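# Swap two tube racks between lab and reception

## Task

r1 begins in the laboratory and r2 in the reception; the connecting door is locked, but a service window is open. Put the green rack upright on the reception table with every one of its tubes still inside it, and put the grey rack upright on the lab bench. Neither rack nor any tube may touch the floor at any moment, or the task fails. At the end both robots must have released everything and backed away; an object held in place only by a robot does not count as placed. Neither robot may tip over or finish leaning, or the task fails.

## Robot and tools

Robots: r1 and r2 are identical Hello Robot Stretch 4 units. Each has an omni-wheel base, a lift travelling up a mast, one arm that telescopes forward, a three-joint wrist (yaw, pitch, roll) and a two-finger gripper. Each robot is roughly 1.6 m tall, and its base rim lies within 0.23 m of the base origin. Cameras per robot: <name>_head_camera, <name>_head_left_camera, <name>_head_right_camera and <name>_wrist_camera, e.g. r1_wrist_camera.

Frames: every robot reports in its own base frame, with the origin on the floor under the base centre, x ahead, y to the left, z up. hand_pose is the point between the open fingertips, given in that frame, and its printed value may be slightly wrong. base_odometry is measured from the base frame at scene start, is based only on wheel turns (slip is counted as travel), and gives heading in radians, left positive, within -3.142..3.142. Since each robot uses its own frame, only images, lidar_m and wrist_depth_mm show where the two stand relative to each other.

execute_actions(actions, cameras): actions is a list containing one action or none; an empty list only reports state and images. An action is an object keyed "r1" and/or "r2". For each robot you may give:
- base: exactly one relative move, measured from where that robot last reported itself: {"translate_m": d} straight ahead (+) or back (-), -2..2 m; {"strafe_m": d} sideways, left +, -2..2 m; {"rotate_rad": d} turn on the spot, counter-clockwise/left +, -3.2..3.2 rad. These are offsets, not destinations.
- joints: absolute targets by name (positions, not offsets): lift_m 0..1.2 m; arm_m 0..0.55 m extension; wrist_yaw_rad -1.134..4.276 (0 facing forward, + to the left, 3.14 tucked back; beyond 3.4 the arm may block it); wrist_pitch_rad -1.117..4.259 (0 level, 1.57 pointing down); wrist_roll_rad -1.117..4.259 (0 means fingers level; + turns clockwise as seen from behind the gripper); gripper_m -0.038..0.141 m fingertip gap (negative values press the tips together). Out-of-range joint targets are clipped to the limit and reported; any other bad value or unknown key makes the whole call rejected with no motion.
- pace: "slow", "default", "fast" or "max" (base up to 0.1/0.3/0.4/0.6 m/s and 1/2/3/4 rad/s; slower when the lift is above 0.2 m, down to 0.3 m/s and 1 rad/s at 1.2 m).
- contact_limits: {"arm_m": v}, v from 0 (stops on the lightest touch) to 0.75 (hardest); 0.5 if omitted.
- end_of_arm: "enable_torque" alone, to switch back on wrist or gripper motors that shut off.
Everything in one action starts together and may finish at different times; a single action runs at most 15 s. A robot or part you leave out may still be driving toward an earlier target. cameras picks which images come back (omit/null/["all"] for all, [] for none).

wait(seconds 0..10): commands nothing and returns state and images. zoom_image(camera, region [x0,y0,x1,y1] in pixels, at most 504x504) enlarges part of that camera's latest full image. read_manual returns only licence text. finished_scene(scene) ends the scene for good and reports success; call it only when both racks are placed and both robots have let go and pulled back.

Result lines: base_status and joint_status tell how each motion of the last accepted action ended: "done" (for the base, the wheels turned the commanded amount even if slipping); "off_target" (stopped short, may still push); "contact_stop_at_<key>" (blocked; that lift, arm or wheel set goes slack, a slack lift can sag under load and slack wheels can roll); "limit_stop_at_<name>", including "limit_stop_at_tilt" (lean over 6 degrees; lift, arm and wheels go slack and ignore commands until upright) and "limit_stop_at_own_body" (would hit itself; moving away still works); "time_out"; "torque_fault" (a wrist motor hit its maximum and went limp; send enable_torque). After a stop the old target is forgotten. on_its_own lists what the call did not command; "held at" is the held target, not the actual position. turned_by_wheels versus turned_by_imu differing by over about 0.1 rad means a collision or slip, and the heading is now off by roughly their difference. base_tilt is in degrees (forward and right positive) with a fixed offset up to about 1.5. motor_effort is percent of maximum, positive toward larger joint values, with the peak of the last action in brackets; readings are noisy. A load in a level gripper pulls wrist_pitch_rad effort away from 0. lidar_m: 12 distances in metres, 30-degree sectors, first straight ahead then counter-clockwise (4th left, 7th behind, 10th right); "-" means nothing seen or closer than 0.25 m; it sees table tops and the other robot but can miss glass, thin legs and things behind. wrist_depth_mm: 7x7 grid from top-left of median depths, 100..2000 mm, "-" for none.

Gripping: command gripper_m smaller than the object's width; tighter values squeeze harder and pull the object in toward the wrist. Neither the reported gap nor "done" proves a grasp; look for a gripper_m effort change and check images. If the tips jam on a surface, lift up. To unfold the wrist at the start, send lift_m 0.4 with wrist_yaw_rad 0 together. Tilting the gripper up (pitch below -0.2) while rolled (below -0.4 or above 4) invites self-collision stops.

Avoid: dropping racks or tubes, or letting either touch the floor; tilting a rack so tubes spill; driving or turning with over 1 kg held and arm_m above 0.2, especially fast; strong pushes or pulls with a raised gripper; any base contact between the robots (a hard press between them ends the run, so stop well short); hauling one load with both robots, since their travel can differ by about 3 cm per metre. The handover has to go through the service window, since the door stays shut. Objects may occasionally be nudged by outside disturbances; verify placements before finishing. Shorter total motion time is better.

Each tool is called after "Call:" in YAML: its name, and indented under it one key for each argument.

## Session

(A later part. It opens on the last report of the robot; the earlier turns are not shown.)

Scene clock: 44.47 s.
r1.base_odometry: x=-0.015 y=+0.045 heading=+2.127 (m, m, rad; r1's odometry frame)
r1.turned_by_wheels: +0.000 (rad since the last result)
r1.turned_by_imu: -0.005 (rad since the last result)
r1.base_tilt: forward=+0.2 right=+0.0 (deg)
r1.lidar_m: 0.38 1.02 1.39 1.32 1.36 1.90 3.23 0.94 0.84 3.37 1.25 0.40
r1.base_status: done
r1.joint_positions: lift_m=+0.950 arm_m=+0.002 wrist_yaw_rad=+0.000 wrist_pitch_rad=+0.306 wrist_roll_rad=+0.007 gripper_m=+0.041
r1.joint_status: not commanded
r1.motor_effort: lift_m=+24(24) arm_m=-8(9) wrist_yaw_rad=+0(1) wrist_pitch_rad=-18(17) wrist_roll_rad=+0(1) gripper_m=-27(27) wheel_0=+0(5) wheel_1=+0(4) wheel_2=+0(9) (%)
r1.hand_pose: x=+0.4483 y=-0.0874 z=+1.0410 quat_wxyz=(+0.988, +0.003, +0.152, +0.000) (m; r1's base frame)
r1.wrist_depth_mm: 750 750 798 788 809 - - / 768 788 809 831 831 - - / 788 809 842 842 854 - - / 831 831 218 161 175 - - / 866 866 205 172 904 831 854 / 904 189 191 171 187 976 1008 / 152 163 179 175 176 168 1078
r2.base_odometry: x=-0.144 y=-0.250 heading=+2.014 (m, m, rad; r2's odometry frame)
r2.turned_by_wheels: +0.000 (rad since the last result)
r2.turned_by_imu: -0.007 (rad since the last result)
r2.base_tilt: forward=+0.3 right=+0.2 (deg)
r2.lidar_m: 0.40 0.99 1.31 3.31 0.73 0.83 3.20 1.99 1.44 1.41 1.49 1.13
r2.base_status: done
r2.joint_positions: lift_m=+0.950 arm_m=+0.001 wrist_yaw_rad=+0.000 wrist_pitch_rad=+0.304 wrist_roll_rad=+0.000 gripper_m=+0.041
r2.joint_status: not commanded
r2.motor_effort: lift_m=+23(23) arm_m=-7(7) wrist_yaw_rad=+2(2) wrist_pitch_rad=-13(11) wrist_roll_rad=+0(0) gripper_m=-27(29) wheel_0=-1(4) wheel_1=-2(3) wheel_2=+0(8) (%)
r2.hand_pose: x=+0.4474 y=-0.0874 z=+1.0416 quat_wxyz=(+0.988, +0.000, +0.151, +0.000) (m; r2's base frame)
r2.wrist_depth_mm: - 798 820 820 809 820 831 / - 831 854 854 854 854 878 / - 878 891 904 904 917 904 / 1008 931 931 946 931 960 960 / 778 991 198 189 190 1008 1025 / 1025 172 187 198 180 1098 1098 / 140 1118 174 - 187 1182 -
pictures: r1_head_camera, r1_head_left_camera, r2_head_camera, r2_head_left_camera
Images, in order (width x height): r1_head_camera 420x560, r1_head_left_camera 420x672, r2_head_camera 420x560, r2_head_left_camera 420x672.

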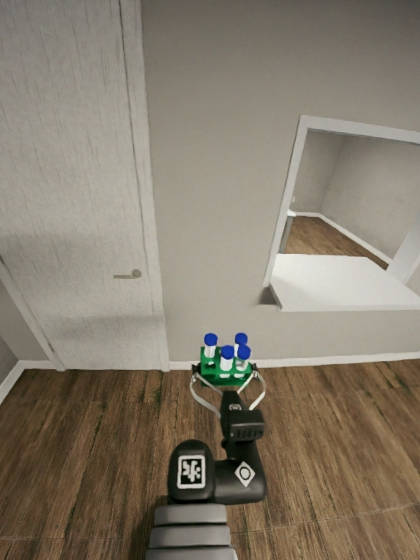

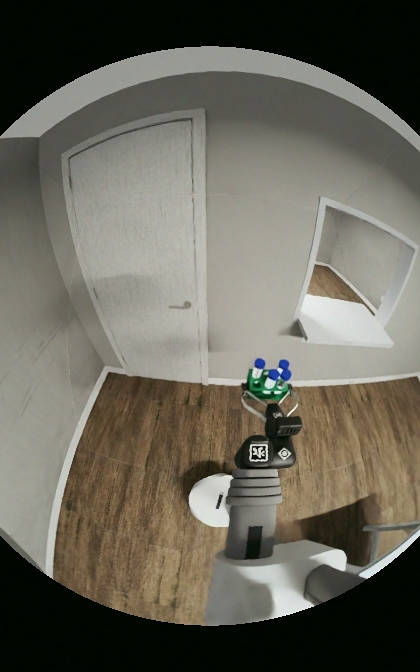

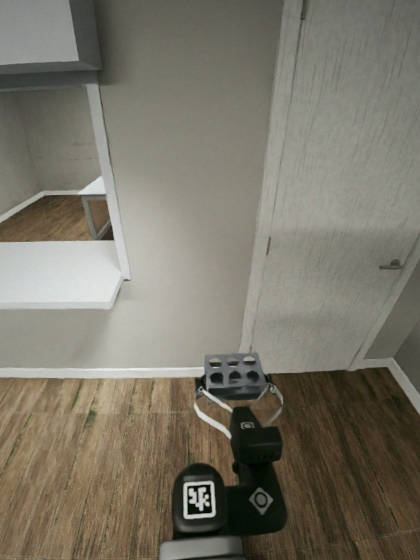

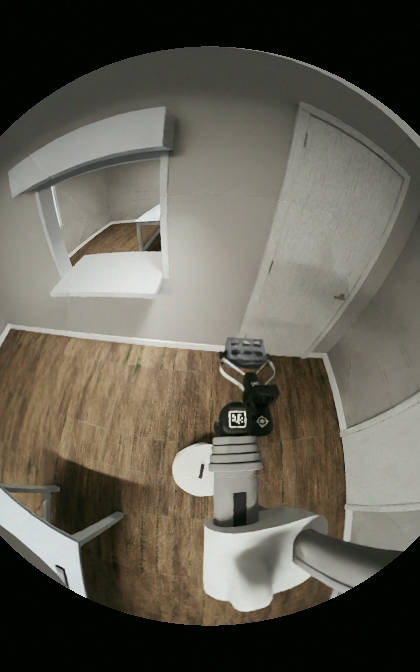

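Call:
execute_actions:
  actions:
    - {"r1":{"base":{"strafe_m":-0.52}},"r2":{"base":{"strafe_m":0.92}}}
  cameras: ["r1_wrist_camera","r1_head_camera","r2_wrist_camera","r2_head_camera"]

Scene clock: 50.10 s.
r1.base_odometry: x=+0.426 y=+0.319 heading=+2.127 (m, m, rad; r1's odometry frame)
r1.turned_by_wheels: +0.000 (rad since the last result)
r1.turned_by_imu: -0.001 (rad since the last result)
r1.base_tilt: forward=+0.2 right=-0.1 (deg)
r1.lidar_m: 0.39 1.12 1.47 1.85 1.92 2.61 0.62 0.52 0.73 2.84 1.58 0.40
r1.base_status: done
r1.joint_positions: lift_m=+0.950 arm_m=+0.002 wrist_yaw_rad=+0.000 wrist_pitch_rad=+0.306 wrist_roll_rad=+0.007 gripper_m=+0.041
r1.joint_status: not commanded
r1.motor_effort: lift_m=+24(24) arm_m=-8(8) wrist_yaw_rad=+1(0) wrist_pitch_rad=-20(19) wrist_roll_rad=+1(0) gripper_m=-27(30) wheel_0=+1(9) wheel_1=+0(9) wheel_2=+0(2) (%)
r1.hand_pose: x=+0.4483 y=-0.0874 z=+1.0410 quat_wxyz=(+0.988, +0.003, +0.152, +0.000) (m; r1's base frame)
r1.wrist_depth_mm: 778 778 904 - - - - / 788 820 904 - - - - / 820 854 931 - - - 1025 / 866 878 217 162 173 - 1025 / 891 917 204 171 715 820 842 / 904 187 191 170 186 1008 1008 / 152 163 179 175 176 168 1060
r2.base_odometry: x=-0.975 y=-0.645 heading=+2.014 (m, m, rad; r2's odometry frame)
r2.turned_by_wheels: +0.000 (rad since the last result)
r2.turned_by_imu: +0.000 (rad since the last result)
r2.base_tilt: forward=+0.3 right=+0.2 (deg)
r2.lidar_m: 0.38 0.97 1.72 2.41 2.52 0.47 0.43 0.50 2.41 2.33 1.62 0.95
r2.base_status: done
r2.joint_positions: lift_m=+0.950 arm_m=+0.001 wrist_yaw_rad=+0.000 wrist_pitch_rad=+0.304 wrist_roll_rad=+0.000 gripper_m=+0.041
r2.joint_status: not commanded
r2.motor_effort: lift_m=+23(23) arm_m=-7(7) wrist_yaw_rad=+1(2) wrist_pitch_rad=-13(11) wrist_roll_rad=+0(0) gripper_m=-25(28) wheel_0=+2(7) wheel_1=-1(8) wheel_2=-1(1) (%)
r2.hand_pose: x=+0.4474 y=-0.0874 z=+1.0416 quat_wxyz=(+0.988, +0.000, +0.151, +0.000) (m; r2's base frame)
r2.wrist_depth_mm: 798 - - - - 866 866 / 842 - - - - 917 917 / 891 1008 - 1255 1160 946 960 / 960 931 842 778 759 820 1008 / 1008 1008 198 190 189 1025 1098 / 1078 170 187 198 180 1118 1160 / 140 1160 174 - 187 1205 -
pictures: r1_head_camera, r1_wrist_camera, r2_head_camera, r2_wrist_camera
camera_calibration (this result's frames):
r1_wrist_camera: T_world_to_cam=[[-0.0525706, -0.997378, 0.0497388, -0.131091], [-0.210024, -0.037651, -0.976971, 1.18146], [0.976282, -0.0618063, -0.207494, -0.0100704], [0, 0, 0, 1]] pos_world=[0.251076, -0.0868863, 1.15869]
r2_wrist_camera: T_world_to_cam=[[-0.0574687, -0.995052, -0.081052, 0.0191111], [-0.338362, 0.0957943, -0.936127, 1.18292], [0.939259, -0.0263731, -0.342193, 0.159954], [0, 0, 0, 1]] pos_world=[0.251114, -0.0900815, 1.16364]
Images, in order (width x height): r1_head_camera 420x560, r1_wrist_camera 616x392, r2_head_camera 420x560, r2_wrist_camera 616x392.

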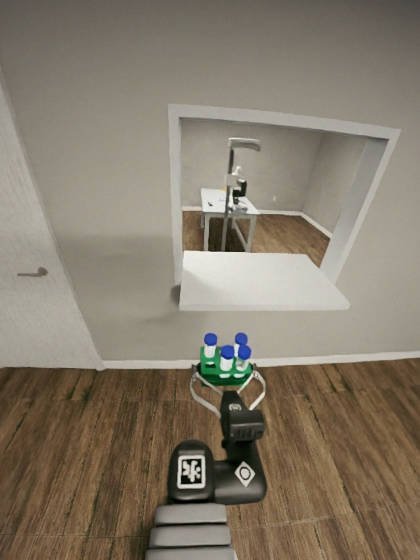

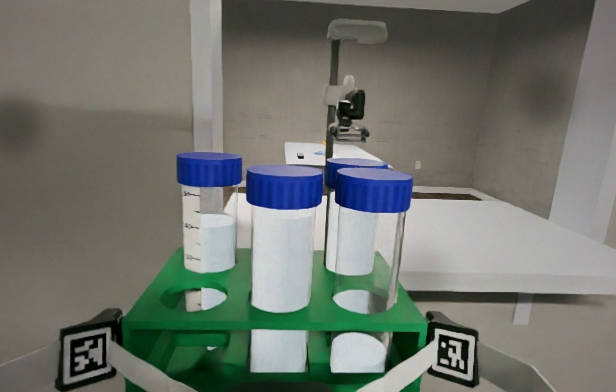

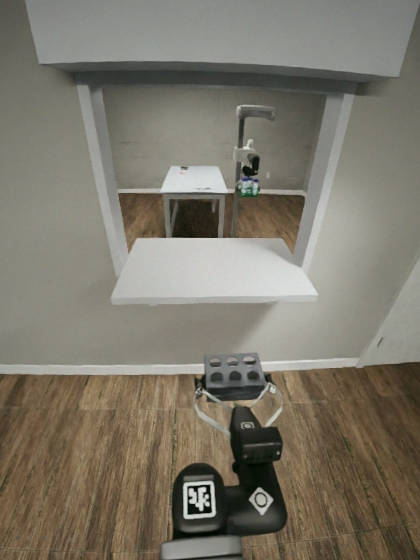

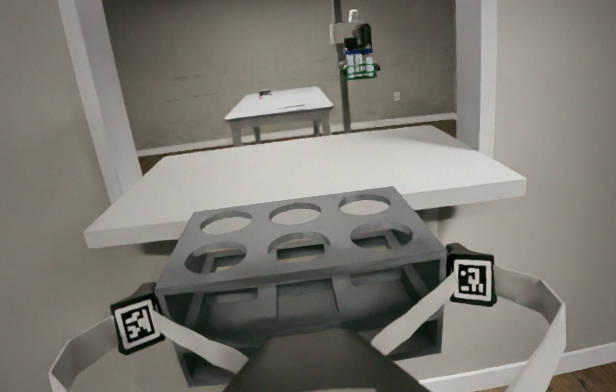

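Call:
execute_actions:
  actions:
    - {"r1":{"base":{"strafe_m":-0.07},"joints":{"lift_m":0.92}},"r2":{"base":{"strafe_m":0.14},"joints":{"lift_m":0.92}}}
  cameras: []

Call:
execute_actions:
  actions:
    - {"r1":{"base":{"translate_m":0.35},"joints":{"arm_m":0.34}},"r2":{"base":{"translate_m":0.35},"joints":{"arm_m":0.34}}}
  cameras: ["r1_head_camera","r2_head_camera"]

Scene clock: 53.77 s.
r1.base_odometry: x=+0.486 y=+0.356 heading=+2.127 (m, m, rad; r1's odometry frame)
r1.turned_by_wheels: +0.000 (rad since the last result)
r1.turned_by_imu: -0.001 (rad since the last result)
r1.base_tilt: forward=+0.3 right=+0.0 (deg)
r1.lidar_m: 0.38 1.11 1.48 1.92 2.01 2.72 0.55 0.51 0.71 2.74 1.58 0.41
r1.base_status: done
r1.joint_positions: lift_m=+0.920 arm_m=+0.002 wrist_yaw_rad=+0.000 wrist_pitch_rad=+0.306 wrist_roll_rad=+0.007 gripper_m=+0.041
r1.joint_status: all done
r1.motor_effort: lift_m=+16(23) arm_m=-8(8) wrist_yaw_rad=+1(2) wrist_pitch_rad=-17(19) wrist_roll_rad=+1(0) gripper_m=-30(27) wheel_0=-1(7) wheel_1=+0(7) wheel_2=+0(1) (%)
r1.hand_pose: x=+0.4483 y=-0.0874 z=+1.0116 quat_wxyz=(+0.988, +0.003, +0.152, -0.001) (m; r1's base frame)
r1.wrist_depth_mm: 778 778 - - - - 946 / 809 820 - - - - 931 / 831 842 - - - - 931 / 866 878 216 162 174 - 946 / 891 891 205 172 699 750 768 / 931 187 191 171 187 991 1025 / 151 163 179 175 176 168 1060
r2.base_odometry: x=-1.102 y=-0.705 heading=+2.014 (m, m, rad; r2's odometry frame)
r2.turned_by_wheels: +0.000 (rad since the last result)
r2.turned_by_imu: -0.001 (rad since the last result)
r2.base_tilt: forward=+0.3 right=+0.2 (deg)
r2.lidar_m: 0.40 1.22 1.71 2.26 2.38 0.46 0.45 0.49 2.55 2.46 1.64 0.97
r2.base_status: done
r2.joint_positions: lift_m=+0.920 arm_m=+0.001 wrist_yaw_rad=+0.000 wrist_pitch_rad=+0.304 wrist_roll_rad=+0.000 gripper_m=+0.041
r2.joint_status: all done
r2.motor_effort: lift_m=+16(22) arm_m=-7(7) wrist_yaw_rad=+1(2) wrist_pitch_rad=-12(12) wrist_roll_rad=-1(1) gripper_m=-29(26) wheel_0=+1(6) wheel_1=+0(7) wheel_2=-1(1) (%)
r2.hand_pose: x=+0.4474 y=-0.0874 z=+1.0122 quat_wxyz=(+0.988, +0.000, +0.151, +0.000) (m; r2's base frame)
r2.wrist_depth_mm: 809 842 - - - - 866 / 854 866 - - - - 891 / 904 904 - 1118 1042 931 946 / 960 946 778 759 750 1008 1025 / 1008 1025 198 189 189 1042 1098 / 1078 171 187 198 179 1138 1160 / 140 1138 174 - 187 1229 -
pictures: none
No camera images: the call's "cameras" was empty. Leave "cameras" out to get every camera's image.

Scene clock: 56.43 s.
r1.base_odometry: x=+0.301 y=+0.654 heading=+2.127 (m, m, rad; r1's odometry frame)
r1.turned_by_wheels: +0.000 (rad since the last result)
r1.turned_by_imu: -0.002 (rad since the last result)
r1.base_tilt: forward=+0.2 right=-0.1 (deg)
r1.lidar_m: 0.49 0.75 1.04 1.93 2.03 2.72 0.84 0.87 2.88 2.78 0.76 0.53
r1.base_status: done
r1.joint_positions: lift_m=+0.920 arm_m=+0.339 wrist_yaw_rad=+0.000 wrist_pitch_rad=+0.306 wrist_roll_rad=+0.007 gripper_m=+0.041
r1.joint_status: all done
r1.motor_effort: lift_m=+16(16) arm_m=+8(8) wrist_yaw_rad=+0(3) wrist_pitch_rad=-18(18) wrist_roll_rad=+0(1) gripper_m=-29(28) wheel_0=+1(5) wheel_1=+1(4) wheel_2=+1(9) (%)
r1.hand_pose: x=+0.7846 y=-0.0874 z=+1.0116 quat_wxyz=(+0.988, +0.003, +0.152, +0.000) (m; r1's base frame)
r1.wrist_depth_mm: - - - - - - - / - - - - 1160 1060 621 / - - - - - - 621 / - - 206 161 174 - 496 / - - 205 172 1255 - - / - 189 191 172 188 521 535 / 152 163 179 174 176 167 415
r2.base_odometry: x=-1.252 y=-0.388 heading=+2.014 (m, m, rad; r2's odometry frame)
r2.turned_by_wheels: +0.000 (rad since the last result)
r2.turned_by_imu: -0.002 (rad since the last result)
r2.base_tilt: forward=+0.3 right=+0.2 (deg)
r2.lidar_m: 0.59 0.63 1.21 2.26 2.34 0.81 0.78 0.82 2.54 2.47 0.82 0.61
r2.base_status: done
r2.joint_positions: lift_m=+0.920 arm_m=+0.339 wrist_yaw_rad=+0.000 wrist_pitch_rad=+0.303 wrist_roll_rad=+0.000 gripper_m=+0.041
r2.joint_status: all done
r2.motor_effort: lift_m=+16(16) arm_m=+7(9) wrist_yaw_rad=+1(2) wrist_pitch_rad=-9(10) wrist_roll_rad=-1(0) gripper_m=-27(26) wheel_0=+0(9) wheel_1=-1(5) wheel_2=+1(7) (%)
r2.hand_pose: x=+0.7850 y=-0.0874 z=+1.0122 quat_wxyz=(+0.989, +0.000, +0.151, +0.000) (m; r2's base frame)
r2.wrist_depth_mm: - - - - - - 521 / - - - - - - 500 / - - - - - - - / - - - - 634 621 585 / - 597 198 189 189 455 439 / 402 172 187 198 179 340 329 / 140 336 174 - 187 310 -
pictures: r1_head_camera, r2_head_camera
Images, in order (width x height): r1_head_camera 420x560, r2_head_camera 420x560.

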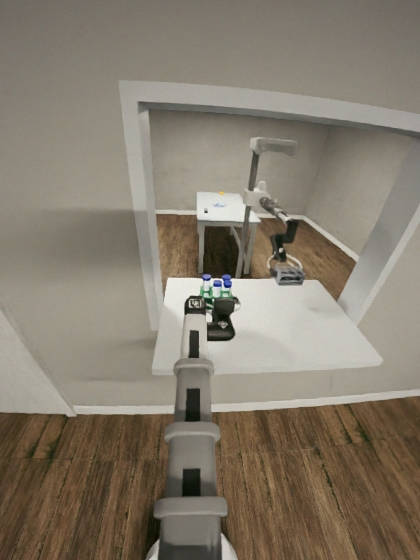

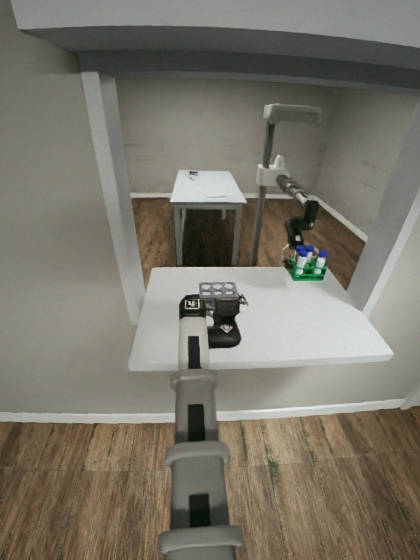

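Call:
execute_actions:
  actions:
    - {"r1":{"joints":{"lift_m":0.83}},"r2":{"joints":{"lift_m":0.835,"arm_m":0.39}}}
  cameras: []

Call:
execute_actions:
  actions:
    - {"r1":{"joints":{"lift_m":0.815},"pace":"slow"},"r2":{"joints":{"lift_m":0.819},"pace":"slow"}}
  cameras: ["r1_wrist_camera","r2_wrist_camera"]

Scene clock: 59.33 s.
r1.base_odometry: x=+0.301 y=+0.654 heading=+2.127 (m, m, rad; r1's odometry frame)
r1.turned_by_wheels: +0.000 (rad since the last result)
r1.turned_by_imu: -0.001 (rad since the last result)
r1.base_tilt: forward=+0.3 right=+0.0 (deg)
r1.lidar_m: 0.51 0.75 1.02 1.91 2.03 2.74 0.84 0.89 2.89 2.77 0.75 0.53
r1.base_status: not commanded
r1.joint_positions: lift_m=+0.830 arm_m=+0.339 wrist_yaw_rad=+0.000 wrist_pitch_rad=+0.306 wrist_roll_rad=+0.007 gripper_m=+0.041
r1.joint_status: all done
r1.motor_effort: lift_m=+17(16) arm_m=+8(8) wrist_yaw_rad=+1(1) wrist_pitch_rad=-18(18) wrist_roll_rad=+1(1) gripper_m=-30(27) wheel_0=+1(1) wheel_1=+1(1) wheel_2=+1(1) (%)
r1.hand_pose: x=+0.7846 y=-0.0874 z=+0.9216 quat_wxyz=(+0.988, +0.003, +0.152, +0.000) (m; r1's base frame)
r1.wrist_depth_mm: - - - - - - - / - - - - 1160 991 569 / - - - - - - 525 / - - 206 162 172 - 496 / - 421 204 171 397 473 452 / 304 187 191 171 186 338 343 / 152 163 179 175 176 168 268
r2.base_odometry: x=-1.252 y=-0.388 heading=+2.014 (m, m, rad; r2's odometry frame)
r2.turned_by_wheels: +0.000 (rad since the last result)
r2.turned_by_imu: -0.001 (rad since the last result)
r2.base_tilt: forward=+0.3 right=+0.2 (deg)
r2.lidar_m: 0.59 0.62 1.21 2.25 2.38 0.83 0.77 0.84 2.56 2.48 0.83 0.63
r2.base_status: not commanded
r2.joint_positions: lift_m=+0.835 arm_m=+0.389 wrist_yaw_rad=+0.000 wrist_pitch_rad=+0.303 wrist_roll_rad=+0.000 gripper_m=+0.041
r2.joint_status: all done
r2.motor_effort: lift_m=+16(16) arm_m=+7(8) wrist_yaw_rad=+1(1) wrist_pitch_rad=-8(12) wrist_roll_rad=-1(3) gripper_m=-26(28) wheel_0=+0(0) wheel_1=+0(1) wheel_2=+1(0) (%)
r2.hand_pose: x=+0.8350 y=-0.0874 z=+0.9273 quat_wxyz=(+0.989, +0.000, +0.151, +0.000) (m; r2's base frame)
r2.wrist_depth_mm: - - - - - - 480 / - - - - - - 484 / - - - - - - 525 / - 549 504 473 424 410 394 / 397 379 198 190 189 301 297 / 297 172 187 198 180 228 - / 140 223 174 - 187 208 -
pictures: none
No camera images: the call's "cameras" was empty. Leave "cameras" out to get every camera's image.

Scene clock: 60.20 s.
r1.base_odometry: x=+0.301 y=+0.654 heading=+2.127 (m, m, rad; r1's odometry frame)
r1.turned_by_wheels: +0.000 (rad since the last result)
r1.turned_by_imu: +0.000 (rad since the last result)
r1.base_tilt: forward=+0.2 right=+0.1 (deg)
r1.lidar_m: 0.52 0.77 1.01 1.94 2.02 2.72 0.86 0.88 2.88 2.77 0.74 0.53
r1.base_status: not commanded
r1.joint_positions: lift_m=+0.815 arm_m=+0.339 wrist_yaw_rad=+0.000 wrist_pitch_rad=+0.306 wrist_roll_rad=+0.007 gripper_m=+0.041
r1.joint_status: all done
r1.motor_effort: lift_m=+16(16) arm_m=+8(8) wrist_yaw_rad=+0(0) wrist_pitch_rad=-18(19) wrist_roll_rad=+0(1) gripper_m=-29(31) wheel_0=+1(1) wheel_1=+1(1) wheel_2=+1(1) (%)
r1.hand_pose: x=+0.7846 y=-0.0874 z=+0.9066 quat_wxyz=(+0.988, +0.003, +0.152, +0.000) (m; r1's base frame)
r1.wrist_depth_mm: - - - - - - - / - - - - 1205 - 569 / - - - - - - 521 / - - 206 162 173 - 496 / 402 384 204 172 362 430 404 / 278 188 192 171 186 304 315 / 152 163 179 175 176 167 244
r2.base_odometry: x=-1.252 y=-0.388 heading=+2.014 (m, m, rad; r2's odometry frame)
r2.turned_by_wheels: +0.000 (rad since the last result)
r2.turned_by_imu: +0.000 (rad since the last result)
r2.base_tilt: forward=+0.3 right=+0.2 (deg)
r2.lidar_m: 0.60 0.63 1.22 2.24 2.35 0.81 0.78 0.83 2.56 2.47 0.84 0.61
r2.base_status: not commanded
r2.joint_positions: lift_m=+0.819 arm_m=+0.389 wrist_yaw_rad=+0.000 wrist_pitch_rad=+0.303 wrist_roll_rad=+0.000 gripper_m=+0.041
r2.joint_status: all done
r2.motor_effort: lift_m=+16(16) arm_m=+7(7) wrist_yaw_rad=+1(1) wrist_pitch_rad=-10(10) wrist_roll_rad=-1(2) gripper_m=-29(25) wheel_0=+0(0) wheel_1=-1(1) wheel_2=+1(0) (%)
r2.hand_pose: x=+0.8350 y=-0.0874 z=+0.9113 quat_wxyz=(+0.989, +0.000, +0.151, +0.000) (m; r2's base frame)
r2.wrist_depth_mm: - - - - - - 484 / - - - - - - 480 / - - - - - - 488 / - 496 459 427 384 375 357 / 364 345 198 189 189 273 270 / 268 172 187 198 179 206 - / 140 203 174 - 185 188 -
pictures: r1_wrist_camera, r2_wrist_camera
camera_calibration (this result's frames):
r1_wrist_camera: T_world_to_cam=[[-0.052414, -0.997386, 0.0497386, -0.106811], [-0.210016, -0.0376839, -0.976971, 1.12081], [0.976292, -0.0616529, -0.207492, -0.366216], [0, 0, 0, 1]] pos_world=[0.587323, -0.0868741, 1.02432]
r2_wrist_camera: T_world_to_cam=[[-0.0574125, -0.995054, -0.0810603, 0.0307911], [-0.338233, 0.0957791, -0.936176, 1.19195], [0.93931, -0.026331, -0.342059, -0.24885], [0, 0, 0, 1]] pos_world=[0.638672, -0.090078, 1.03325]
Images, in order (width x height): r1_wrist_camera 616x392, r2_wrist_camera 616x392.

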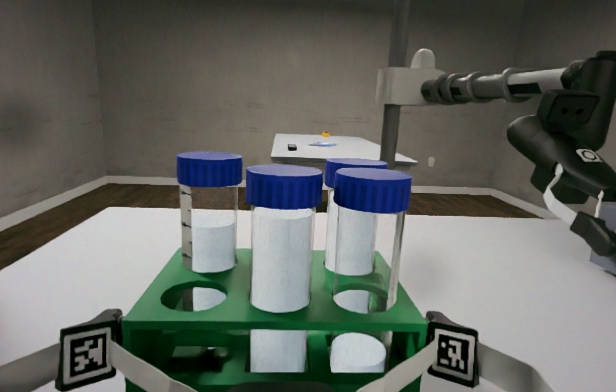

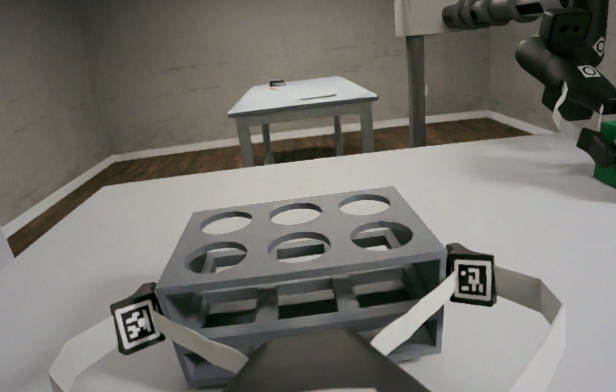

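Call:
execute_actions:
  actions:
    - {"r1":{"joints":{"gripper_m":0.141}},"r2":{"joints":{"gripper_m":0.141}}}
  cameras: []

Call:
execute_actions:
  actions:
    - {"r1":{"joints":{"arm_m":0.17,"lift_m":0.82}},"r2":{"joints":{"arm_m":0.2,"lift_m":0.822}}}
  cameras: []

Call:
execute_actions:
  actions:
    - {"r1":{"base":{"strafe_m":-0.40}},"r2":{"base":{"strafe_m":-0.40}}}
  cameras: ["r1_wrist_camera","r2_wrist_camera","r2_head_camera"]

Scene clock: 64.87 s.
r1.base_odometry: x=+0.301 y=+0.654 heading=+2.127 (m, m, rad; r1's odometry frame)
r1.turned_by_wheels: +0.000 (rad since the last result)
r1.turned_by_imu: -0.001 (rad since the last result)
r1.base_tilt: forward=+0.2 right=+0.1 (deg)
r1.lidar_m: 0.49 0.74 1.04 1.91 2.02 2.70 0.86 0.87 2.91 2.77 0.77 0.53
r1.base_status: not commanded
r1.joint_positions: lift_m=+0.815 arm_m=+0.339 wrist_yaw_rad=+0.000 wrist_pitch_rad=+0.302 wrist_roll_rad=+0.007 gripper_m=+0.141
r1.joint_status: all done
r1.motor_effort: lift_m=+16(16) arm_m=+8(8) wrist_yaw_rad=+1(0) wrist_pitch_rad=-8(19) wrist_roll_rad=+1(1) gripper_m=+0(30) wheel_0=+1(1) wheel_1=+1(1) wheel_2=+1(1) (%)
r1.hand_pose: x=+0.7849 y=-0.0874 z=+0.9077 quat_wxyz=(+0.989, +0.003, +0.150, +0.000) (m; r1's base frame)
r1.wrist_depth_mm: - - - - - - - / - - - - 1160 960 585 / - - - - - - 521 / - - 231 190 - - 521 / 415 392 229 219 397 442 427 / 285 197 206 198 213 314 324 / 225 192 191 195 200 234 248
r2.base_odometry: x=-1.252 y=-0.388 heading=+2.014 (m, m, rad; r2's odometry frame)
r2.turned_by_wheels: +0.000 (rad since the last result)
r2.turned_by_imu: -0.002 (rad since the last result)
r2.base_tilt: forward=+0.3 right=+0.2 (deg)
r2.lidar_m: 0.59 0.62 1.22 2.26 2.38 0.80 0.80 0.84 2.55 2.47 0.84 0.61
r2.base_status: not commanded
r2.joint_positions: lift_m=+0.819 arm_m=+0.389 wrist_yaw_rad=+0.000 wrist_pitch_rad=+0.302 wrist_roll_rad=+0.000 gripper_m=+0.141
r2.joint_status: all done
r2.motor_effort: lift_m=+16(16) arm_m=+7(7) wrist_yaw_rad=+1(1) wrist_pitch_rad=-7(10) wrist_roll_rad=+1(1) gripper_m=+0(30) wheel_0=+0(1) wheel_1=+0(0) wheel_2=+1(1) (%)
r2.hand_pose: x=+0.8351 y=-0.0874 z=+0.9116 quat_wxyz=(+0.989, +0.000, +0.151, +0.000) (m; r2's base frame)
r2.wrist_depth_mm: - - - - - - 480 / - - - - - - 480 / - - - - - - 512 / - 504 469 402 389 377 362 / 366 347 225 222 216 256 271 / 271 211 212 202 212 217 220 / 224 211 208 - 200 189 -
pictures: none
No camera images: the call's "cameras" was empty. Leave "cameras" out to get every camera's image.

Scene clock: 66.53 s.
r1.base_odometry: x=+0.301 y=+0.654 heading=+2.127 (m, m, rad; r1's odometry frame)
r1.turned_by_wheels: +0.000 (rad since the last result)
r1.turned_by_imu: +0.000 (rad since the last result)
r1.base_tilt: forward=+0.3 right=-0.1 (deg)
r1.lidar_m: 0.52 0.76 1.02 1.91 2.04 2.71 0.83 0.88 2.87 2.76 0.75 0.54
r1.base_status: not commanded
r1.joint_positions: lift_m=+0.820 arm_m=+0.172 wrist_yaw_rad=+0.000 wrist_pitch_rad=+0.302 wrist_roll_rad=+0.007 gripper_m=+0.141
r1.joint_status: all done
r1.motor_effort: lift_m=+23(23) arm_m=-9(8) wrist_yaw_rad=+1(0) wrist_pitch_rad=-7(8) wrist_roll_rad=+1(1) gripper_m=-1(0) wheel_0=+1(1) wheel_1=+1(1) wheel_2=+1(1) (%)
r1.hand_pose: x=+0.6178 y=-0.0874 z=+0.9120 quat_wxyz=(+0.989, +0.003, +0.151, +0.000) (m; r1's base frame)
r1.wrist_depth_mm: 377 - - - - - - / 377 - - - 1366 - - / 379 - - - - - - / 382 - 585 387 732 732 535 / 366 407 382 373 442 455 459 / 291 270 303 309 310 322 332 / 233 216 219 231 228 242 256
r2.base_odometry: x=-1.252 y=-0.388 heading=+2.014 (m, m, rad; r2's odometry frame)
r2.turned_by_wheels: +0.000 (rad since the last result)
r2.turned_by_imu: -0.001 (rad since the last result)
r2.base_tilt: forward=+0.3 right=+0.3 (deg)
r2.lidar_m: 0.60 0.62 1.22 2.24 2.37 0.82 0.79 0.83 2.56 2.46 0.84 0.63
r2.base_status: not commanded
r2.joint_positions: lift_m=+0.822 arm_m=+0.201 wrist_yaw_rad=+0.000 wrist_pitch_rad=+0.302 wrist_roll_rad=+0.000 gripper_m=+0.141
r2.joint_status: all done
r2.motor_effort: lift_m=+23(23) arm_m=-7(8) wrist_yaw_rad=+2(1) wrist_pitch_rad=-7(10) wrist_roll_rad=-1(3) gripper_m=-1(2) wheel_0=+0(0) wheel_1=-1(1) wheel_2=+0(1) (%)
r2.hand_pose: x=+0.6475 y=-0.0874 z=+0.9140 quat_wxyz=(+0.989, +0.000, +0.151, +0.000) (m; r2's base frame)
r2.wrist_depth_mm: - - - - - 878 - / 466 - - - - - 466 / 459 - - 615 647 569 455 / 449 512 442 394 407 384 370 / 373 353 336 320 301 262 277 / 276 210 241 250 229 222 222 / 229 216 218 - 204 202 -
pictures: none
No camera images: the call's "cameras" was empty. Leave "cameras" out to get every camera's image.

Scene clock: 69.27 s.
r1.base_odometry: x=+0.641 y=+0.865 heading=+2.127 (m, m, rad; r1's odometry frame)
r1.turned_by_wheels: +0.000 (rad since the last result)
r1.turned_by_imu: -0.001 (rad since the last result)
r1.base_tilt: forward=+0.4 right=+0.1 (deg)
r1.lidar_m: 0.49 0.55 0.75 2.32 2.44 0.88 0.84 0.87 2.47 2.37 1.09 0.55
r1.base_status: done
r1.joint_positions: lift_m=+0.820 arm_m=+0.171 wrist_yaw_rad=+0.000 wrist_pitch_rad=+0.302 wrist_roll_rad=+0.007 gripper_m=+0.141
r1.joint_status: not commanded
r1.motor_effort: lift_m=+22(22) arm_m=-8(8) wrist_yaw_rad=+0(1) wrist_pitch_rad=-8(9) wrist_roll_rad=+0(0) gripper_m=+1(2) wheel_0=-2(8) wheel_1=-1(7) wheel_2=+0(1) (%)
r1.hand_pose: x=+0.6178 y=-0.0874 z=+0.9121 quat_wxyz=(+0.989, +0.003, +0.151, +0.000) (m; r1's base frame)
r1.wrist_depth_mm: - - - - - - 389 / - 1078 - - - - 387 / - - - - - - 387 / 615 634 585 517 732 597 382 / 397 407 418 430 442 452 392 / 293 271 303 310 314 324 332 / 233 216 219 230 227 242 256
r2.base_odometry: x=-0.890 y=-0.217 heading=+2.014 (m, m, rad; r2's odometry frame)
r2.turned_by_wheels: +0.000 (rad since the last result)
r2.turned_by_imu: -0.002 (rad since the last result)
r2.base_tilt: forward=+0.3 right=+0.2 (deg)
r2.lidar_m: 0.58 0.61 1.20 2.66 2.80 0.84 0.81 2.91 2.16 2.06 1.14 0.61
r2.base_status: done
r2.joint_positions: lift_m=+0.822 arm_m=+0.201 wrist_yaw_rad=+0.000 wrist_pitch_rad=+0.302 wrist_roll_rad=+0.000 gripper_m=+0.141
r2.joint_status: not commanded
r2.motor_effort: lift_m=+22(23) arm_m=-7(7) wrist_yaw_rad=+1(2) wrist_pitch_rad=-6(7) wrist_roll_rad=-1(1) gripper_m=-1(2) wheel_0=-1(9) wheel_1=+1(6) wheel_2=+0(1) (%)
r2.hand_pose: x=+0.6475 y=-0.0874 z=+0.9141 quat_wxyz=(+0.989, +0.000, +0.151, +0.000) (m; r2's base frame)
r2.wrist_depth_mm: - - - - - 387 340 / - 854 - - - 407 355 / - - 699 466 634 427 379 / 559 512 445 430 415 387 402 / 370 355 338 320 301 262 277 / 277 210 241 250 229 221 222 / 227 216 218 - 204 193 -
pictures: r1_wrist_camera, r2_head_camera, r2_wrist_camera
camera_calibration (this result's frames):
r1_wrist_camera: T_world_to_cam=[[-0.0528299, -0.997374, 0.0495394, -0.115448], [-0.206551, -0.0376221, -0.977712, 1.08966], [0.977009, -0.0618849, -0.204021, -0.205916], [0, 0, 0, 1]] pos_world=[0.420152, -0.0868931, 1.02908]
r2_wrist_camera: T_world_to_cam=[[-0.057417, -0.995049, -0.0811229, 0.0202896], [-0.337206, 0.0958108, -0.936543, 1.13084], [0.939678, -0.0264184, -0.341038, -0.0729704], [0, 0, 0, 1]] pos_world=[0.45106, -0.0900853, 1.03584]
Images, in order (width x height): r1_wrist_camera 616x392, r2_head_camera 420x560, r2_wrist_camera 616x392.

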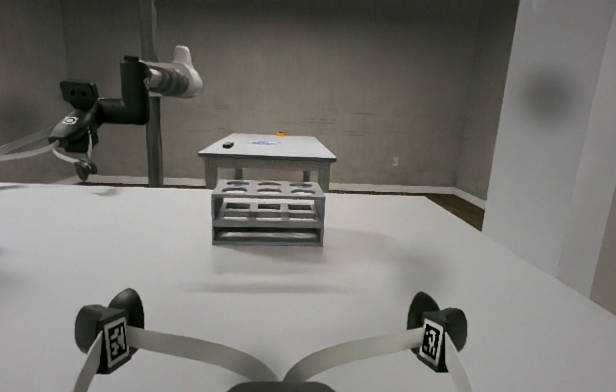

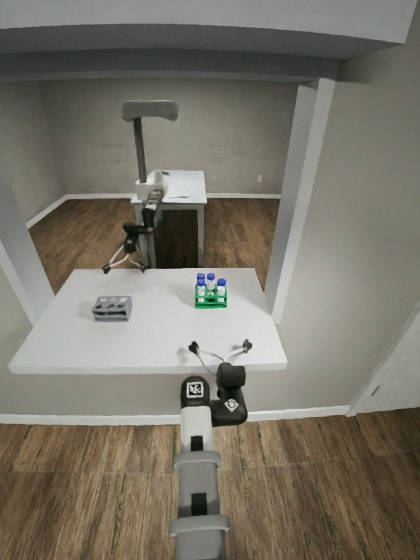

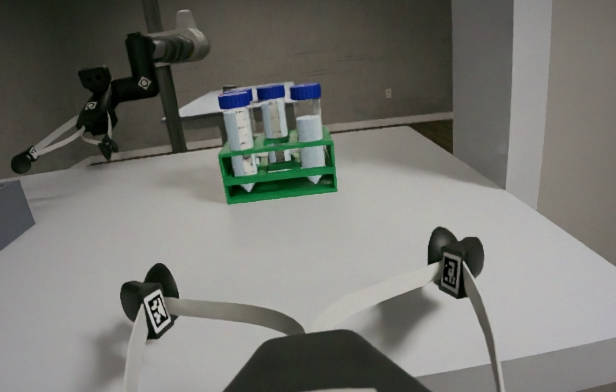

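Call:
execute_actions:
  actions:
    - {"r1":{"base":{"strafe_m":0.02},"joints":{"arm_m":0.36,"lift_m":0.818}},"r2":{"base":{"strafe_m":0.019},"joints":{"arm_m":0.39,"lift_m":0.82}}}
  cameras: ["r1_wrist_camera","r2_wrist_camera"]

Scene clock: 72.60 s.
r1.base_odometry: x=+0.624 y=+0.854 heading=+2.127 (m, m, rad; r1's odometry frame)
r1.turned_by_wheels: +0.000 (rad since the last result)
r1.turned_by_imu: -0.001 (rad since the last result)
r1.base_tilt: forward=+0.1 right=-0.1 (deg)
r1.lidar_m: 0.51 0.53 1.05 2.33 2.42 0.87 0.84 0.88 2.47 2.38 1.07 0.54
r1.base_status: done
r1.joint_positions: lift_m=+0.818 arm_m=+0.358 wrist_yaw_rad=+0.000 wrist_pitch_rad=+0.302 wrist_roll_rad=+0.007 gripper_m=+0.141
r1.joint_status: all done
r1.motor_effort: lift_m=+15(22) arm_m=+8(10) wrist_yaw_rad=+0(1) wrist_pitch_rad=-7(10) wrist_roll_rad=+1(1) gripper_m=-2(0) wheel_0=+1(7) wheel_1=+0(5) wheel_2=+0(1) (%)
r1.hand_pose: x=+0.8048 y=-0.0874 z=+0.9107 quat_wxyz=(+0.989, +0.003, +0.150, +0.000) (m; r1's base frame)
r1.wrist_depth_mm: - - - - - - - / 496 904 - - - - - / - - - - - - - / - - - - - - - / 392 399 287 293 407 449 - / 289 266 267 267 277 320 329 / 229 214 216 229 224 239 255
r2.base_odometry: x=-0.907 y=-0.225 heading=+2.014 (m, m, rad; r2's odometry frame)
r2.turned_by_wheels: +0.000 (rad since the last result)
r2.turned_by_imu: -0.001 (rad since the last result)
r2.base_tilt: forward=+0.3 right=+0.2 (deg)
r2.lidar_m: 0.57 0.62 1.19 2.64 2.75 0.82 0.79 2.93 2.18 2.10 1.12 0.59
r2.base_status: done
r2.joint_positions: lift_m=+0.820 arm_m=+0.389 wrist_yaw_rad=+0.000 wrist_pitch_rad=+0.302 wrist_roll_rad=+0.000 gripper_m=+0.141
r2.joint_status: all done
r2.motor_effort: lift_m=+15(21) arm_m=+7(8) wrist_yaw_rad=+1(2) wrist_pitch_rad=-8(7) wrist_roll_rad=+2(4) gripper_m=-1(0) wheel_0=-1(7) wheel_1=+0(6) wheel_2=-1(1) (%)
r2.hand_pose: x=+0.8351 y=-0.0874 z=+0.9126 quat_wxyz=(+0.989, +0.000, +0.151, +0.000) (m; r2's base frame)
r2.wrist_depth_mm: 469 831 - - - - - / 488 - - - - - - / - - 249 287 - - - / 549 504 257 283 297 382 342 / 366 351 283 278 268 258 273 / 274 210 239 248 227 218 220 / 225 213 216 - 202 190 -
pictures: r1_wrist_camera, r2_wrist_camera
camera_calibration (this result's frames):
r1_wrist_camera: T_world_to_cam=[[-0.0527812, -0.997377, 0.0495321, -0.105518], [-0.206415, -0.0376335, -0.977741, 1.12685], [0.97704, -0.0618304, -0.203887, -0.389049], [0, 0, 0, 1]] pos_world=[0.607146, -0.0868888, 1.02768]
r2_wrist_camera: T_world_to_cam=[[-0.0572608, -0.995057, -0.0811308, 0.030859], [-0.337091, 0.0957616, -0.936589, 1.19268], [0.939729, -0.0262815, -0.340908, -0.249893], [0, 0, 0, 1]] pos_world=[0.63864, -0.0900738, 1.03436]
Images, in order (width x height): r1_wrist_camera 616x392, r2_wrist_camera 616x392.

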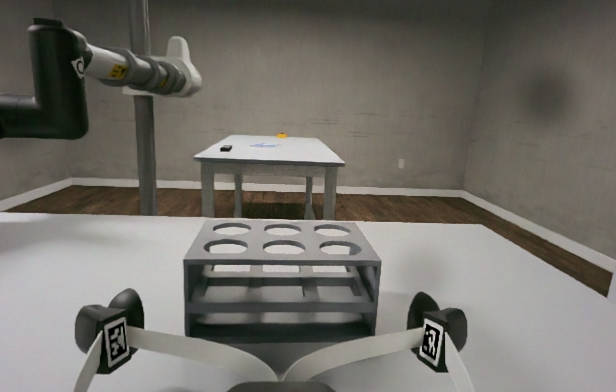

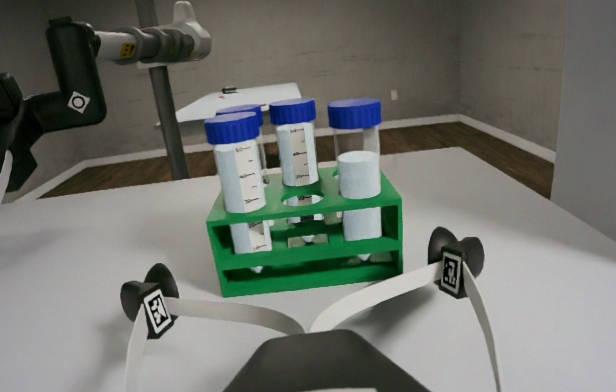

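Call:
execute_actions:
  actions:
    - {"r1":{"joints":{"arm_m":0.435},"pace":"slow"},"r2":{"base":{"strafe_m":-0.006},"joints":{"arm_m":0.475},"pace":"slow"}}
  cameras: ["r1_wrist_camera","r2_wrist_camera"]

Call:
execute_actions:
  actions:
    - {"r1":{"joints":{"gripper_m":0.04}},"r2":{"joints":{"gripper_m":0.03}}}
  cameras: []

Call:
execute_actions:
  actions:
    - {"r1":{"joints":{"lift_m":0.88}},"r2":{"joints":{"lift_m":0.88}}}
  cameras: ["r1_wrist_camera","r2_wrist_camera"]

Scene clock: 76.73 s.
r1.base_odometry: x=+0.624 y=+0.854 heading=+2.127 (m, m, rad; r1's odometry frame)
r1.turned_by_wheels: +0.000 (rad since the last result)
r1.turned_by_imu: -0.001 (rad since the last result)
r1.base_tilt: forward=+0.0 right=-0.2 (deg)
r1.lidar_m: 0.50 0.54 1.02 2.32 2.42 0.89 0.83 0.85 2.48 2.37 1.09 0.55
r1.base_status: not commanded
r1.joint_positions: lift_m=+0.818 arm_m=+0.433 wrist_yaw_rad=+0.000 wrist_pitch_rad=+0.302 wrist_roll_rad=+0.007 gripper_m=+0.141
r1.joint_status: all done
r1.motor_effort: lift_m=+15(15) arm_m=+8(12) wrist_yaw_rad=+2(0) wrist_pitch_rad=-9(6) wrist_roll_rad=+1(0) gripper_m=+0(2) wheel_0=+1(1) wheel_1=+0(0) wheel_2=+0(0) (%)
r1.hand_pose: x=+0.8798 y=-0.0874 z=+0.9107 quat_wxyz=(+0.989, +0.003, +0.150, +0.000) (m; r1's base frame)
r1.wrist_depth_mm: 525 - - - - - - / - 960 - - - - - / - - - - - - - / - - - - - - - / 394 399 382 392 433 452 - / 287 202 225 229 218 320 329 / 229 188 187 192 195 237 252
r2.base_odometry: x=-0.902 y=-0.223 heading=+2.014 (m, m, rad; r2's odometry frame)
r2.turned_by_wheels: +0.000 (rad since the last result)
r2.turned_by_imu: -0.002 (rad since the last result)
r2.base_tilt: forward=+0.3 right=+0.2 (deg)
r2.lidar_m: 0.57 0.60 1.20 2.65 2.77 0.83 0.79 2.94 2.16 2.09 1.11 0.61
r2.base_status: done
r2.joint_positions: lift_m=+0.820 arm_m=+0.474 wrist_yaw_rad=+0.000 wrist_pitch_rad=+0.302 wrist_roll_rad=+0.000 gripper_m=+0.141
r2.joint_status: all done
r2.motor_effort: lift_m=+16(16) arm_m=+7(8) wrist_yaw_rad=+2(2) wrist_pitch_rad=-7(8) wrist_roll_rad=+2(0) gripper_m=-3(2) wheel_0=+1(3) wheel_1=-2(1) wheel_2=+0(1) (%)
r2.hand_pose: x=+0.9200 y=-0.0875 z=+0.9126 quat_wxyz=(+0.989, +0.000, +0.151, +0.000) (m; r2's base frame)
r2.wrist_depth_mm: 466 715 - - - - - / - - - - - - - / - - 214 216 - - - / - - 187 232 351 379 - / 366 349 193 217 197 256 272 / 272 209 197 202 204 215 219 / 225 212 209 - 201 189 -
pictures: r1_wrist_camera, r2_wrist_camera
camera_calibration (this result's frames):
r1_wrist_camera: T_world_to_cam=[[-0.0527817, -0.997377, 0.0495322, -0.101561], [-0.206415, -0.0376335, -0.977741, 1.14233], [0.97704, -0.061831, -0.203887, -0.462297], [0, 0, 0, 1]] pos_world=[0.682116, -0.0868889, 1.02768]
r2_wrist_camera: T_world_to_cam=[[-0.0575323, -0.995042, -0.0811307, 0.0358979], [-0.337064, 0.0958535, -0.936589, 1.22129], [0.939722, -0.0265379, -0.340908, -0.329712], [0, 0, 0, 1]] pos_world=[0.723558, -0.0900954, 1.03436]
Images, in order (width x height): r1_wrist_camera 616x392, r2_wrist_camera 616x392.

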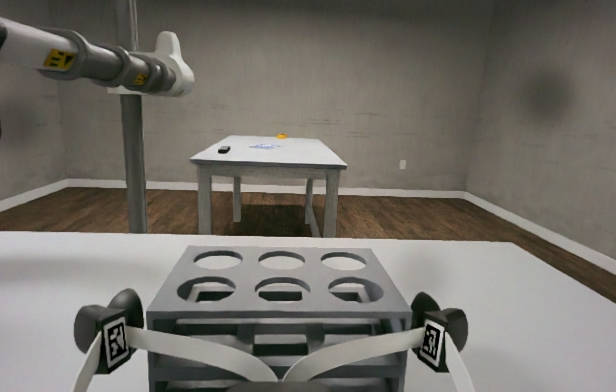

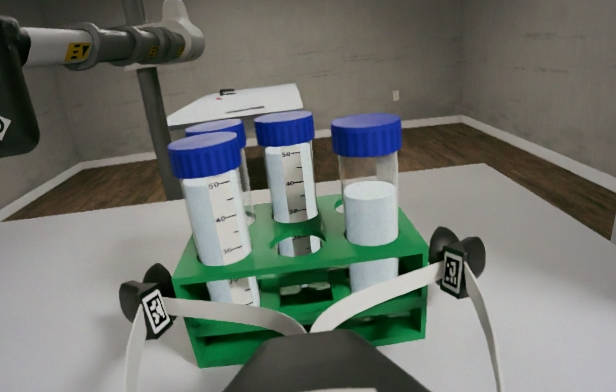

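Scene clock: 78.83 s.
r1.base_odometry: x=+0.624 y=+0.854 heading=+2.127 (m, m, rad; r1's odometry frame)
r1.turned_by_wheels: +0.000 (rad since the last result)
r1.turned_by_imu: +0.000 (rad since the last result)
r1.base_tilt: forward=+0.2 right=+0.0 (deg)
r1.lidar_m: 0.52 0.55 1.04 2.32 2.41 0.91 0.84 0.85 2.49 2.40 1.09 0.53
r1.base_status: not commanded
r1.joint_positions: lift_m=+0.818 arm_m=+0.433 wrist_yaw_rad=+0.000 wrist_pitch_rad=+0.303 wrist_roll_rad=+0.007 gripper_m=+0.041
r1.joint_status: all done
r1.motor_effort: lift_m=+15(15) arm_m=+8(9) wrist_yaw_rad=+1(1) wrist_pitch_rad=-11(9) wrist_roll_rad=+0(1) gripper_m=-30(30) wheel_0=+1(1) wheel_1=+0(0) wheel_2=+0(0) (%)
r1.hand_pose: x=+0.8797 y=-0.0874 z=+0.9104 quat_wxyz=(+0.989, +0.003, +0.151, +0.000) (m; r1's base frame)
r1.wrist_depth_mm: 512 - - - - - - / - 946 - - - - - / - - - - - - - / - - - - - - - / 389 394 375 384 430 452 - / 286 186 192 196 200 317 325 / 153 163 186 198 175 168 251
r2.base_odometry: x=-0.902 y=-0.223 heading=+2.014 (m, m, rad; r2's odometry frame)
r2.turned_by_wheels: +0.000 (rad since the last result)
r2.turned_by_imu: -0.001 (rad since the last result)
r2.base_tilt: forward=+0.3 right=+0.2 (deg)
r2.lidar_m: 0.58 0.60 1.19 2.64 2.75 0.82 0.79 2.95 2.17 2.08 1.13 0.61
r2.base_status: not commanded
r2.joint_positions: lift_m=+0.820 arm_m=+0.474 wrist_yaw_rad=+0.000 wrist_pitch_rad=+0.305 wrist_roll_rad=+0.000 gripper_m=+0.031
r2.joint_status: all done
r2.motor_effort: lift_m=+16(16) arm_m=+7(7) wrist_yaw_rad=+2(2) wrist_pitch_rad=-15(16) wrist_roll_rad=+0(0) gripper_m=-27(28) wheel_0=+2(1) wheel_1=-2(2) wheel_2=+0(0) (%)
r2.hand_pose: x=+0.9198 y=-0.0875 z=+0.9117 quat_wxyz=(+0.988, +0.000, +0.152, +0.000) (m; r2's base frame)
r2.wrist_depth_mm: 436 715 - - - - - / - - - - - - - / - - 186 193 - - - / - - 160 208 178 373 - / 359 343 167 192 172 272 267 / 267 168 177 200 178 204 - / 140 201 170 - 182 187 -
pictures: none
No camera images: the call's "cameras" was empty. Leave "cameras" out to get every camera's image.

Scene clock: 80.03 s.
r1.base_odometry: x=+0.624 y=+0.854 heading=+2.127 (m, m, rad; r1's odometry frame)
r1.turned_by_wheels: +0.000 (rad since the last result)
r1.turned_by_imu: +0.000 (rad since the last result)
r1.base_tilt: forward=+0.2 right=-0.1 (deg)
r1.lidar_m: 0.51 0.54 1.03 2.33 2.41 0.88 0.84 0.86 2.49 2.38 1.07 0.53
r1.base_status: not commanded
r1.joint_positions: lift_m=+0.880 arm_m=+0.433 wrist_yaw_rad=+0.000 wrist_pitch_rad=+0.303 wrist_roll_rad=+0.007 gripper_m=+0.041
r1.joint_status: all done
r1.motor_effort: lift_m=+23(25) arm_m=+8(9) wrist_yaw_rad=+0(0) wrist_pitch_rad=-13(10) wrist_roll_rad=+1(0) gripper_m=-29(30) wheel_0=+0(1) wheel_1=+0(0) wheel_2=+0(0) (%)
r1.hand_pose: x=+0.8797 y=-0.0874 z=+0.9716 quat_wxyz=(+0.989, +0.003, +0.151, +0.000) (m; r1's base frame)
r1.wrist_depth_mm: - - - - - - - / - 946 - - - - - / - - - - - - - / - - - - - - - / - - 1921 - - - - / 397 186 191 196 200 442 - / 153 163 186 198 175 168 355
r2.base_odometry: x=-0.902 y=-0.223 heading=+2.014 (m, m, rad; r2's odometry frame)
r2.turned_by_wheels: +0.000 (rad since the last result)
r2.turned_by_imu: +0.000 (rad since the last result)
r2.base_tilt: forward=+0.3 right=+0.2 (deg)
r2.lidar_m: 0.58 0.62 1.18 2.64 2.78 0.84 0.79 2.92 2.17 2.06 1.13 0.60
r2.base_status: not commanded
r2.joint_positions: lift_m=+0.880 arm_m=+0.474 wrist_yaw_rad=+0.000 wrist_pitch_rad=+0.306 wrist_roll_rad=+0.000 gripper_m=+0.031
r2.joint_status: all done
r2.motor_effort: lift_m=+24(25) arm_m=+7(7) wrist_yaw_rad=+2(2) wrist_pitch_rad=-15(19) wrist_roll_rad=-1(0) gripper_m=-28(30) wheel_0=+1(1) wheel_1=-2(1) wheel_2=+0(0) (%)
r2.hand_pose: x=+0.9198 y=-0.0875 z=+0.9710 quat_wxyz=(+0.988, +0.000, +0.152, +0.000) (m; r2's base frame)
r2.wrist_depth_mm: 439 715 - - - - - / - - - - - - - / - - 185 194 - - - / - - 160 206 178 - - / - 477 168 192 172 377 1863 / 370 168 176 200 178 282 - / 140 278 169 - 184 259 -
pictures: r1_wrist_camera, r2_wrist_camera
camera_calibration (this result's frames):
r1_wrist_camera: T_world_to_cam=[[-0.0527125, -0.997377, 0.0496056, -0.104716], [-0.207771, -0.0376338, -0.977453, 1.2028], [0.976756, -0.0618305, -0.205242, -0.448211], [0, 0, 0, 1]] pos_world=[0.68218, -0.0868888, 1.08889]
r2_wrist_camera: T_world_to_cam=[[-0.0577769, -0.995043, -0.0809411, 0.040671], [-0.340146, 0.0958462, -0.935476, 1.27768], [0.938596, -0.0265171, -0.343997, -0.305566], [0, 0, 0, 1]] pos_world=[0.723749, -0.0900936, 1.09341]
Images, in order (width x height): r1_wrist_camera 616x392, r2_wrist_camera 616x392.

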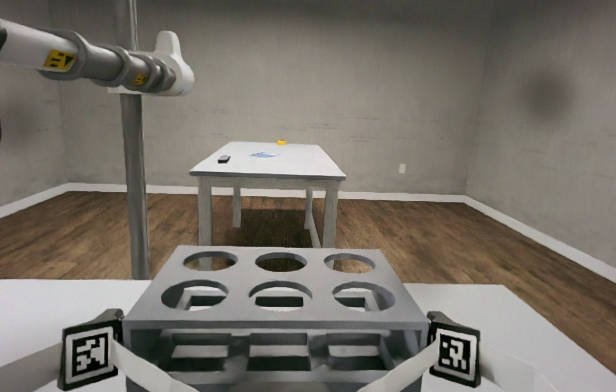

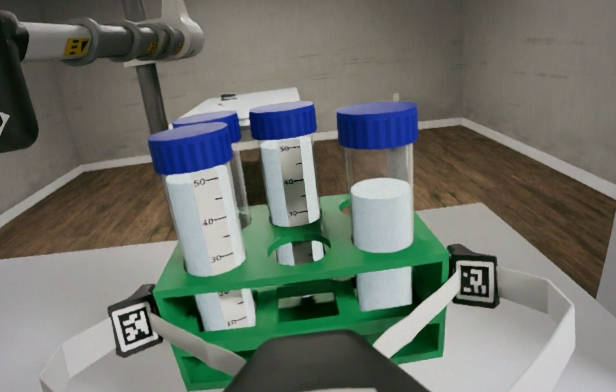

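Call:
execute_actions:
  actions:
    - {"r1":{"joints":{"arm_m":0}},"r2":{"joints":{"arm_m":0}}}
  cameras: []

Call:
execute_actions:
  actions:
    - {"r1":{"base":{"rotate_rad":3.12},"pace":"slow"},"r2":{"base":{"rotate_rad":3.12},"pace":"slow"}}
  cameras: ["r1_head_camera","r2_head_camera"]

Scene clock: 92.33 s.
r1.base_odometry: x=+0.624 y=+0.854 heading=+2.127 (m, m, rad; r1's odometry frame)
r1.turned_by_wheels: +0.000 (rad since the last result)
r1.turned_by_imu: -0.001 (rad since the last result)
r1.base_tilt: forward=+0.3 right=+0.1 (deg)
r1.lidar_m: 0.40 0.53 1.03 2.33 2.41 0.90 0.82 0.84 2.50 2.39 1.08 0.54
r1.base_status: not commanded
r1.joint_positions: lift_m=+0.880 arm_m=+0.002 wrist_yaw_rad=+0.000 wrist_pitch_rad=+0.304 wrist_roll_rad=+0.007 gripper_m=+0.041
r1.joint_status: all done
r1.motor_effort: lift_m=+23(23) arm_m=-9(11) wrist_yaw_rad=+0(1) wrist_pitch_rad=-12(10) wrist_roll_rad=+1(0) gripper_m=-31(30) wheel_0=+1(0) wheel_1=+0(0) wheel_2=+0(0) (%)
r1.hand_pose: x=+0.4485 y=-0.0874 z=+0.9716 quat_wxyz=(+0.988, +0.003, +0.151, -0.001) (m; r1's base frame)
r1.wrist_depth_mm: - - - - - 591 508 / - - - - - 585 521 / - 1118 - - - 580 544 / 842 - - - - 569 569 / 544 564 525 544 609 569 591 / 404 185 191 195 200 445 603 / 153 163 186 198 175 168 364
r2.base_odometry: x=-0.902 y=-0.223 heading=+2.014 (m, m, rad; r2's odometry frame)
r2.turned_by_wheels: +0.000 (rad since the last result)
r2.turned_by_imu: -0.002 (rad since the last result)
r2.base_tilt: forward=+0.4 right=+0.2 (deg)
r2.lidar_m: 0.40 0.60 1.19 2.64 2.77 0.80 0.80 2.92 2.15 2.08 1.15 0.61
r2.base_status: not commanded
r2.joint_positions: lift_m=+0.880 arm_m=+0.001 wrist_yaw_rad=+0.000 wrist_pitch_rad=+0.306 wrist_roll_rad=+0.000 gripper_m=+0.031
r2.joint_status: all done
r2.motor_effort: lift_m=+24(24) arm_m=-7(7) wrist_yaw_rad=+2(1) wrist_pitch_rad=-19(18) wrist_roll_rad=-2(1) gripper_m=-30(30) wheel_0=+2(1) wheel_1=-2(1) wheel_2=+0(0) (%)
r2.hand_pose: x=+0.4472 y=-0.0875 z=+0.9709 quat_wxyz=(+0.988, +0.000, +0.152, +0.000) (m; r2's base frame)
r2.wrist_depth_mm: - - - - - 530 539 / - - - - - 554 559 / - - 186 193 603 585 597 / 750 654 160 207 178 615 627 / 508 477 167 193 172 402 668 / 399 168 176 200 178 715 715 / 139 715 170 - 184 759 -
pictures: none
No camera images: the call's "cameras" was empty. Leave "cameras" out to get every camera's image.

Scene clock: 96.73 s.
r1.base_odometry: x=+0.624 y=+0.854 heading=-1.036 (m, m, rad; r1's odometry frame)
r1.turned_by_wheels: +3.120 (rad since the last result)
r1.turned_by_imu: +3.138 (rad since the last result)
r1.base_tilt: forward=+0.2 right=+0.0 (deg)
r1.lidar_m: 0.40 0.85 2.53 2.42 1.12 0.54 0.52 0.53 0.78 2.28 2.40 0.90
r1.base_status: done
r1.joint_positions: lift_m=+0.880 arm_m=+0.002 wrist_yaw_rad=+0.000 wrist_pitch_rad=+0.304 wrist_roll_rad=+0.007 gripper_m=+0.041
r1.joint_status: not commanded
r1.motor_effort: lift_m=+23(23) arm_m=-9(9) wrist_yaw_rad=+1(1) wrist_pitch_rad=-11(13) wrist_roll_rad=+1(0) gripper_m=-33(29) wheel_0=-2(3) wheel_1=-1(5) wheel_2=+0(6) (%)
r1.hand_pose: x=+0.4485 y=-0.0874 z=+0.9716 quat_wxyz=(+0.988, +0.003, +0.151, -0.001) (m; r1's base frame)
r1.wrist_depth_mm: - - - - - - - / - - - - - - - / - - - - - - - / - 1499 1397 1464 - - - / 831 831 778 798 - - - / 668 186 191 196 200 - - / 153 163 186 197 175 168 1808
r2.base_odometry: x=-0.902 y=-0.223 heading=-1.150 (m, m, rad; r2's odometry frame)
r2.turned_by_wheels: +3.120 (rad since the last result)
r2.turned_by_imu: +3.149 (rad since the last result)
r2.base_tilt: forward=+0.3 right=+0.2 (deg)
r2.lidar_m: 0.40 3.06 2.18 2.10 1.18 0.61 0.59 0.61 0.83 2.63 2.74 0.85
r2.base_status: done
r2.joint_positions: lift_m=+0.880 arm_m=+0.001 wrist_yaw_rad=+0.000 wrist_pitch_rad=+0.306 wrist_roll_rad=+0.000 gripper_m=+0.031
r2.joint_status: not commanded
r2.motor_effort: lift_m=+24(24) arm_m=-7(7) wrist_yaw_rad=+1(1) wrist_pitch_rad=-17(20) wrist_roll_rad=+0(2) gripper_m=-27(27) wheel_0=-1(4) wheel_1=+0(3) wheel_2=+0(4) (%)
r2.hand_pose: x=+0.4472 y=-0.0874 z=+0.9709 quat_wxyz=(+0.988, +0.000, +0.152, +0.000) (m; r2's base frame)
r2.wrist_depth_mm: - - - - - - - / - - - - - - - / - - 186 194 1025 - - / - - 160 207 178 778 - / - - 167 192 172 661 1661 / 1863 168 177 200 177 798 1098 / 140 1397 170 - 184 1182 -
pictures: r1_head_camera, r2_head_camera
Images, in order (width x height): r1_head_camera 420x560, r2_head_camera 420x560.

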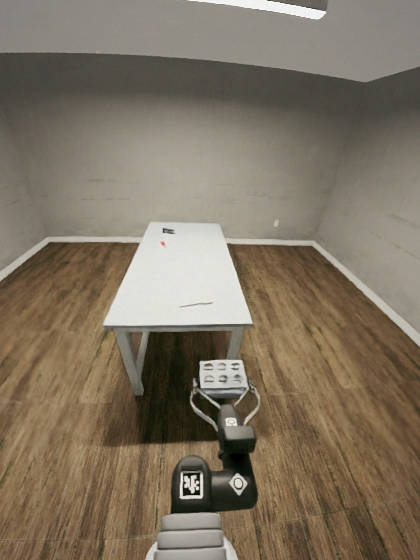

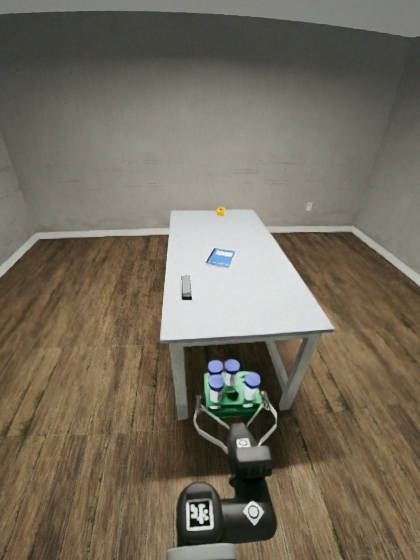

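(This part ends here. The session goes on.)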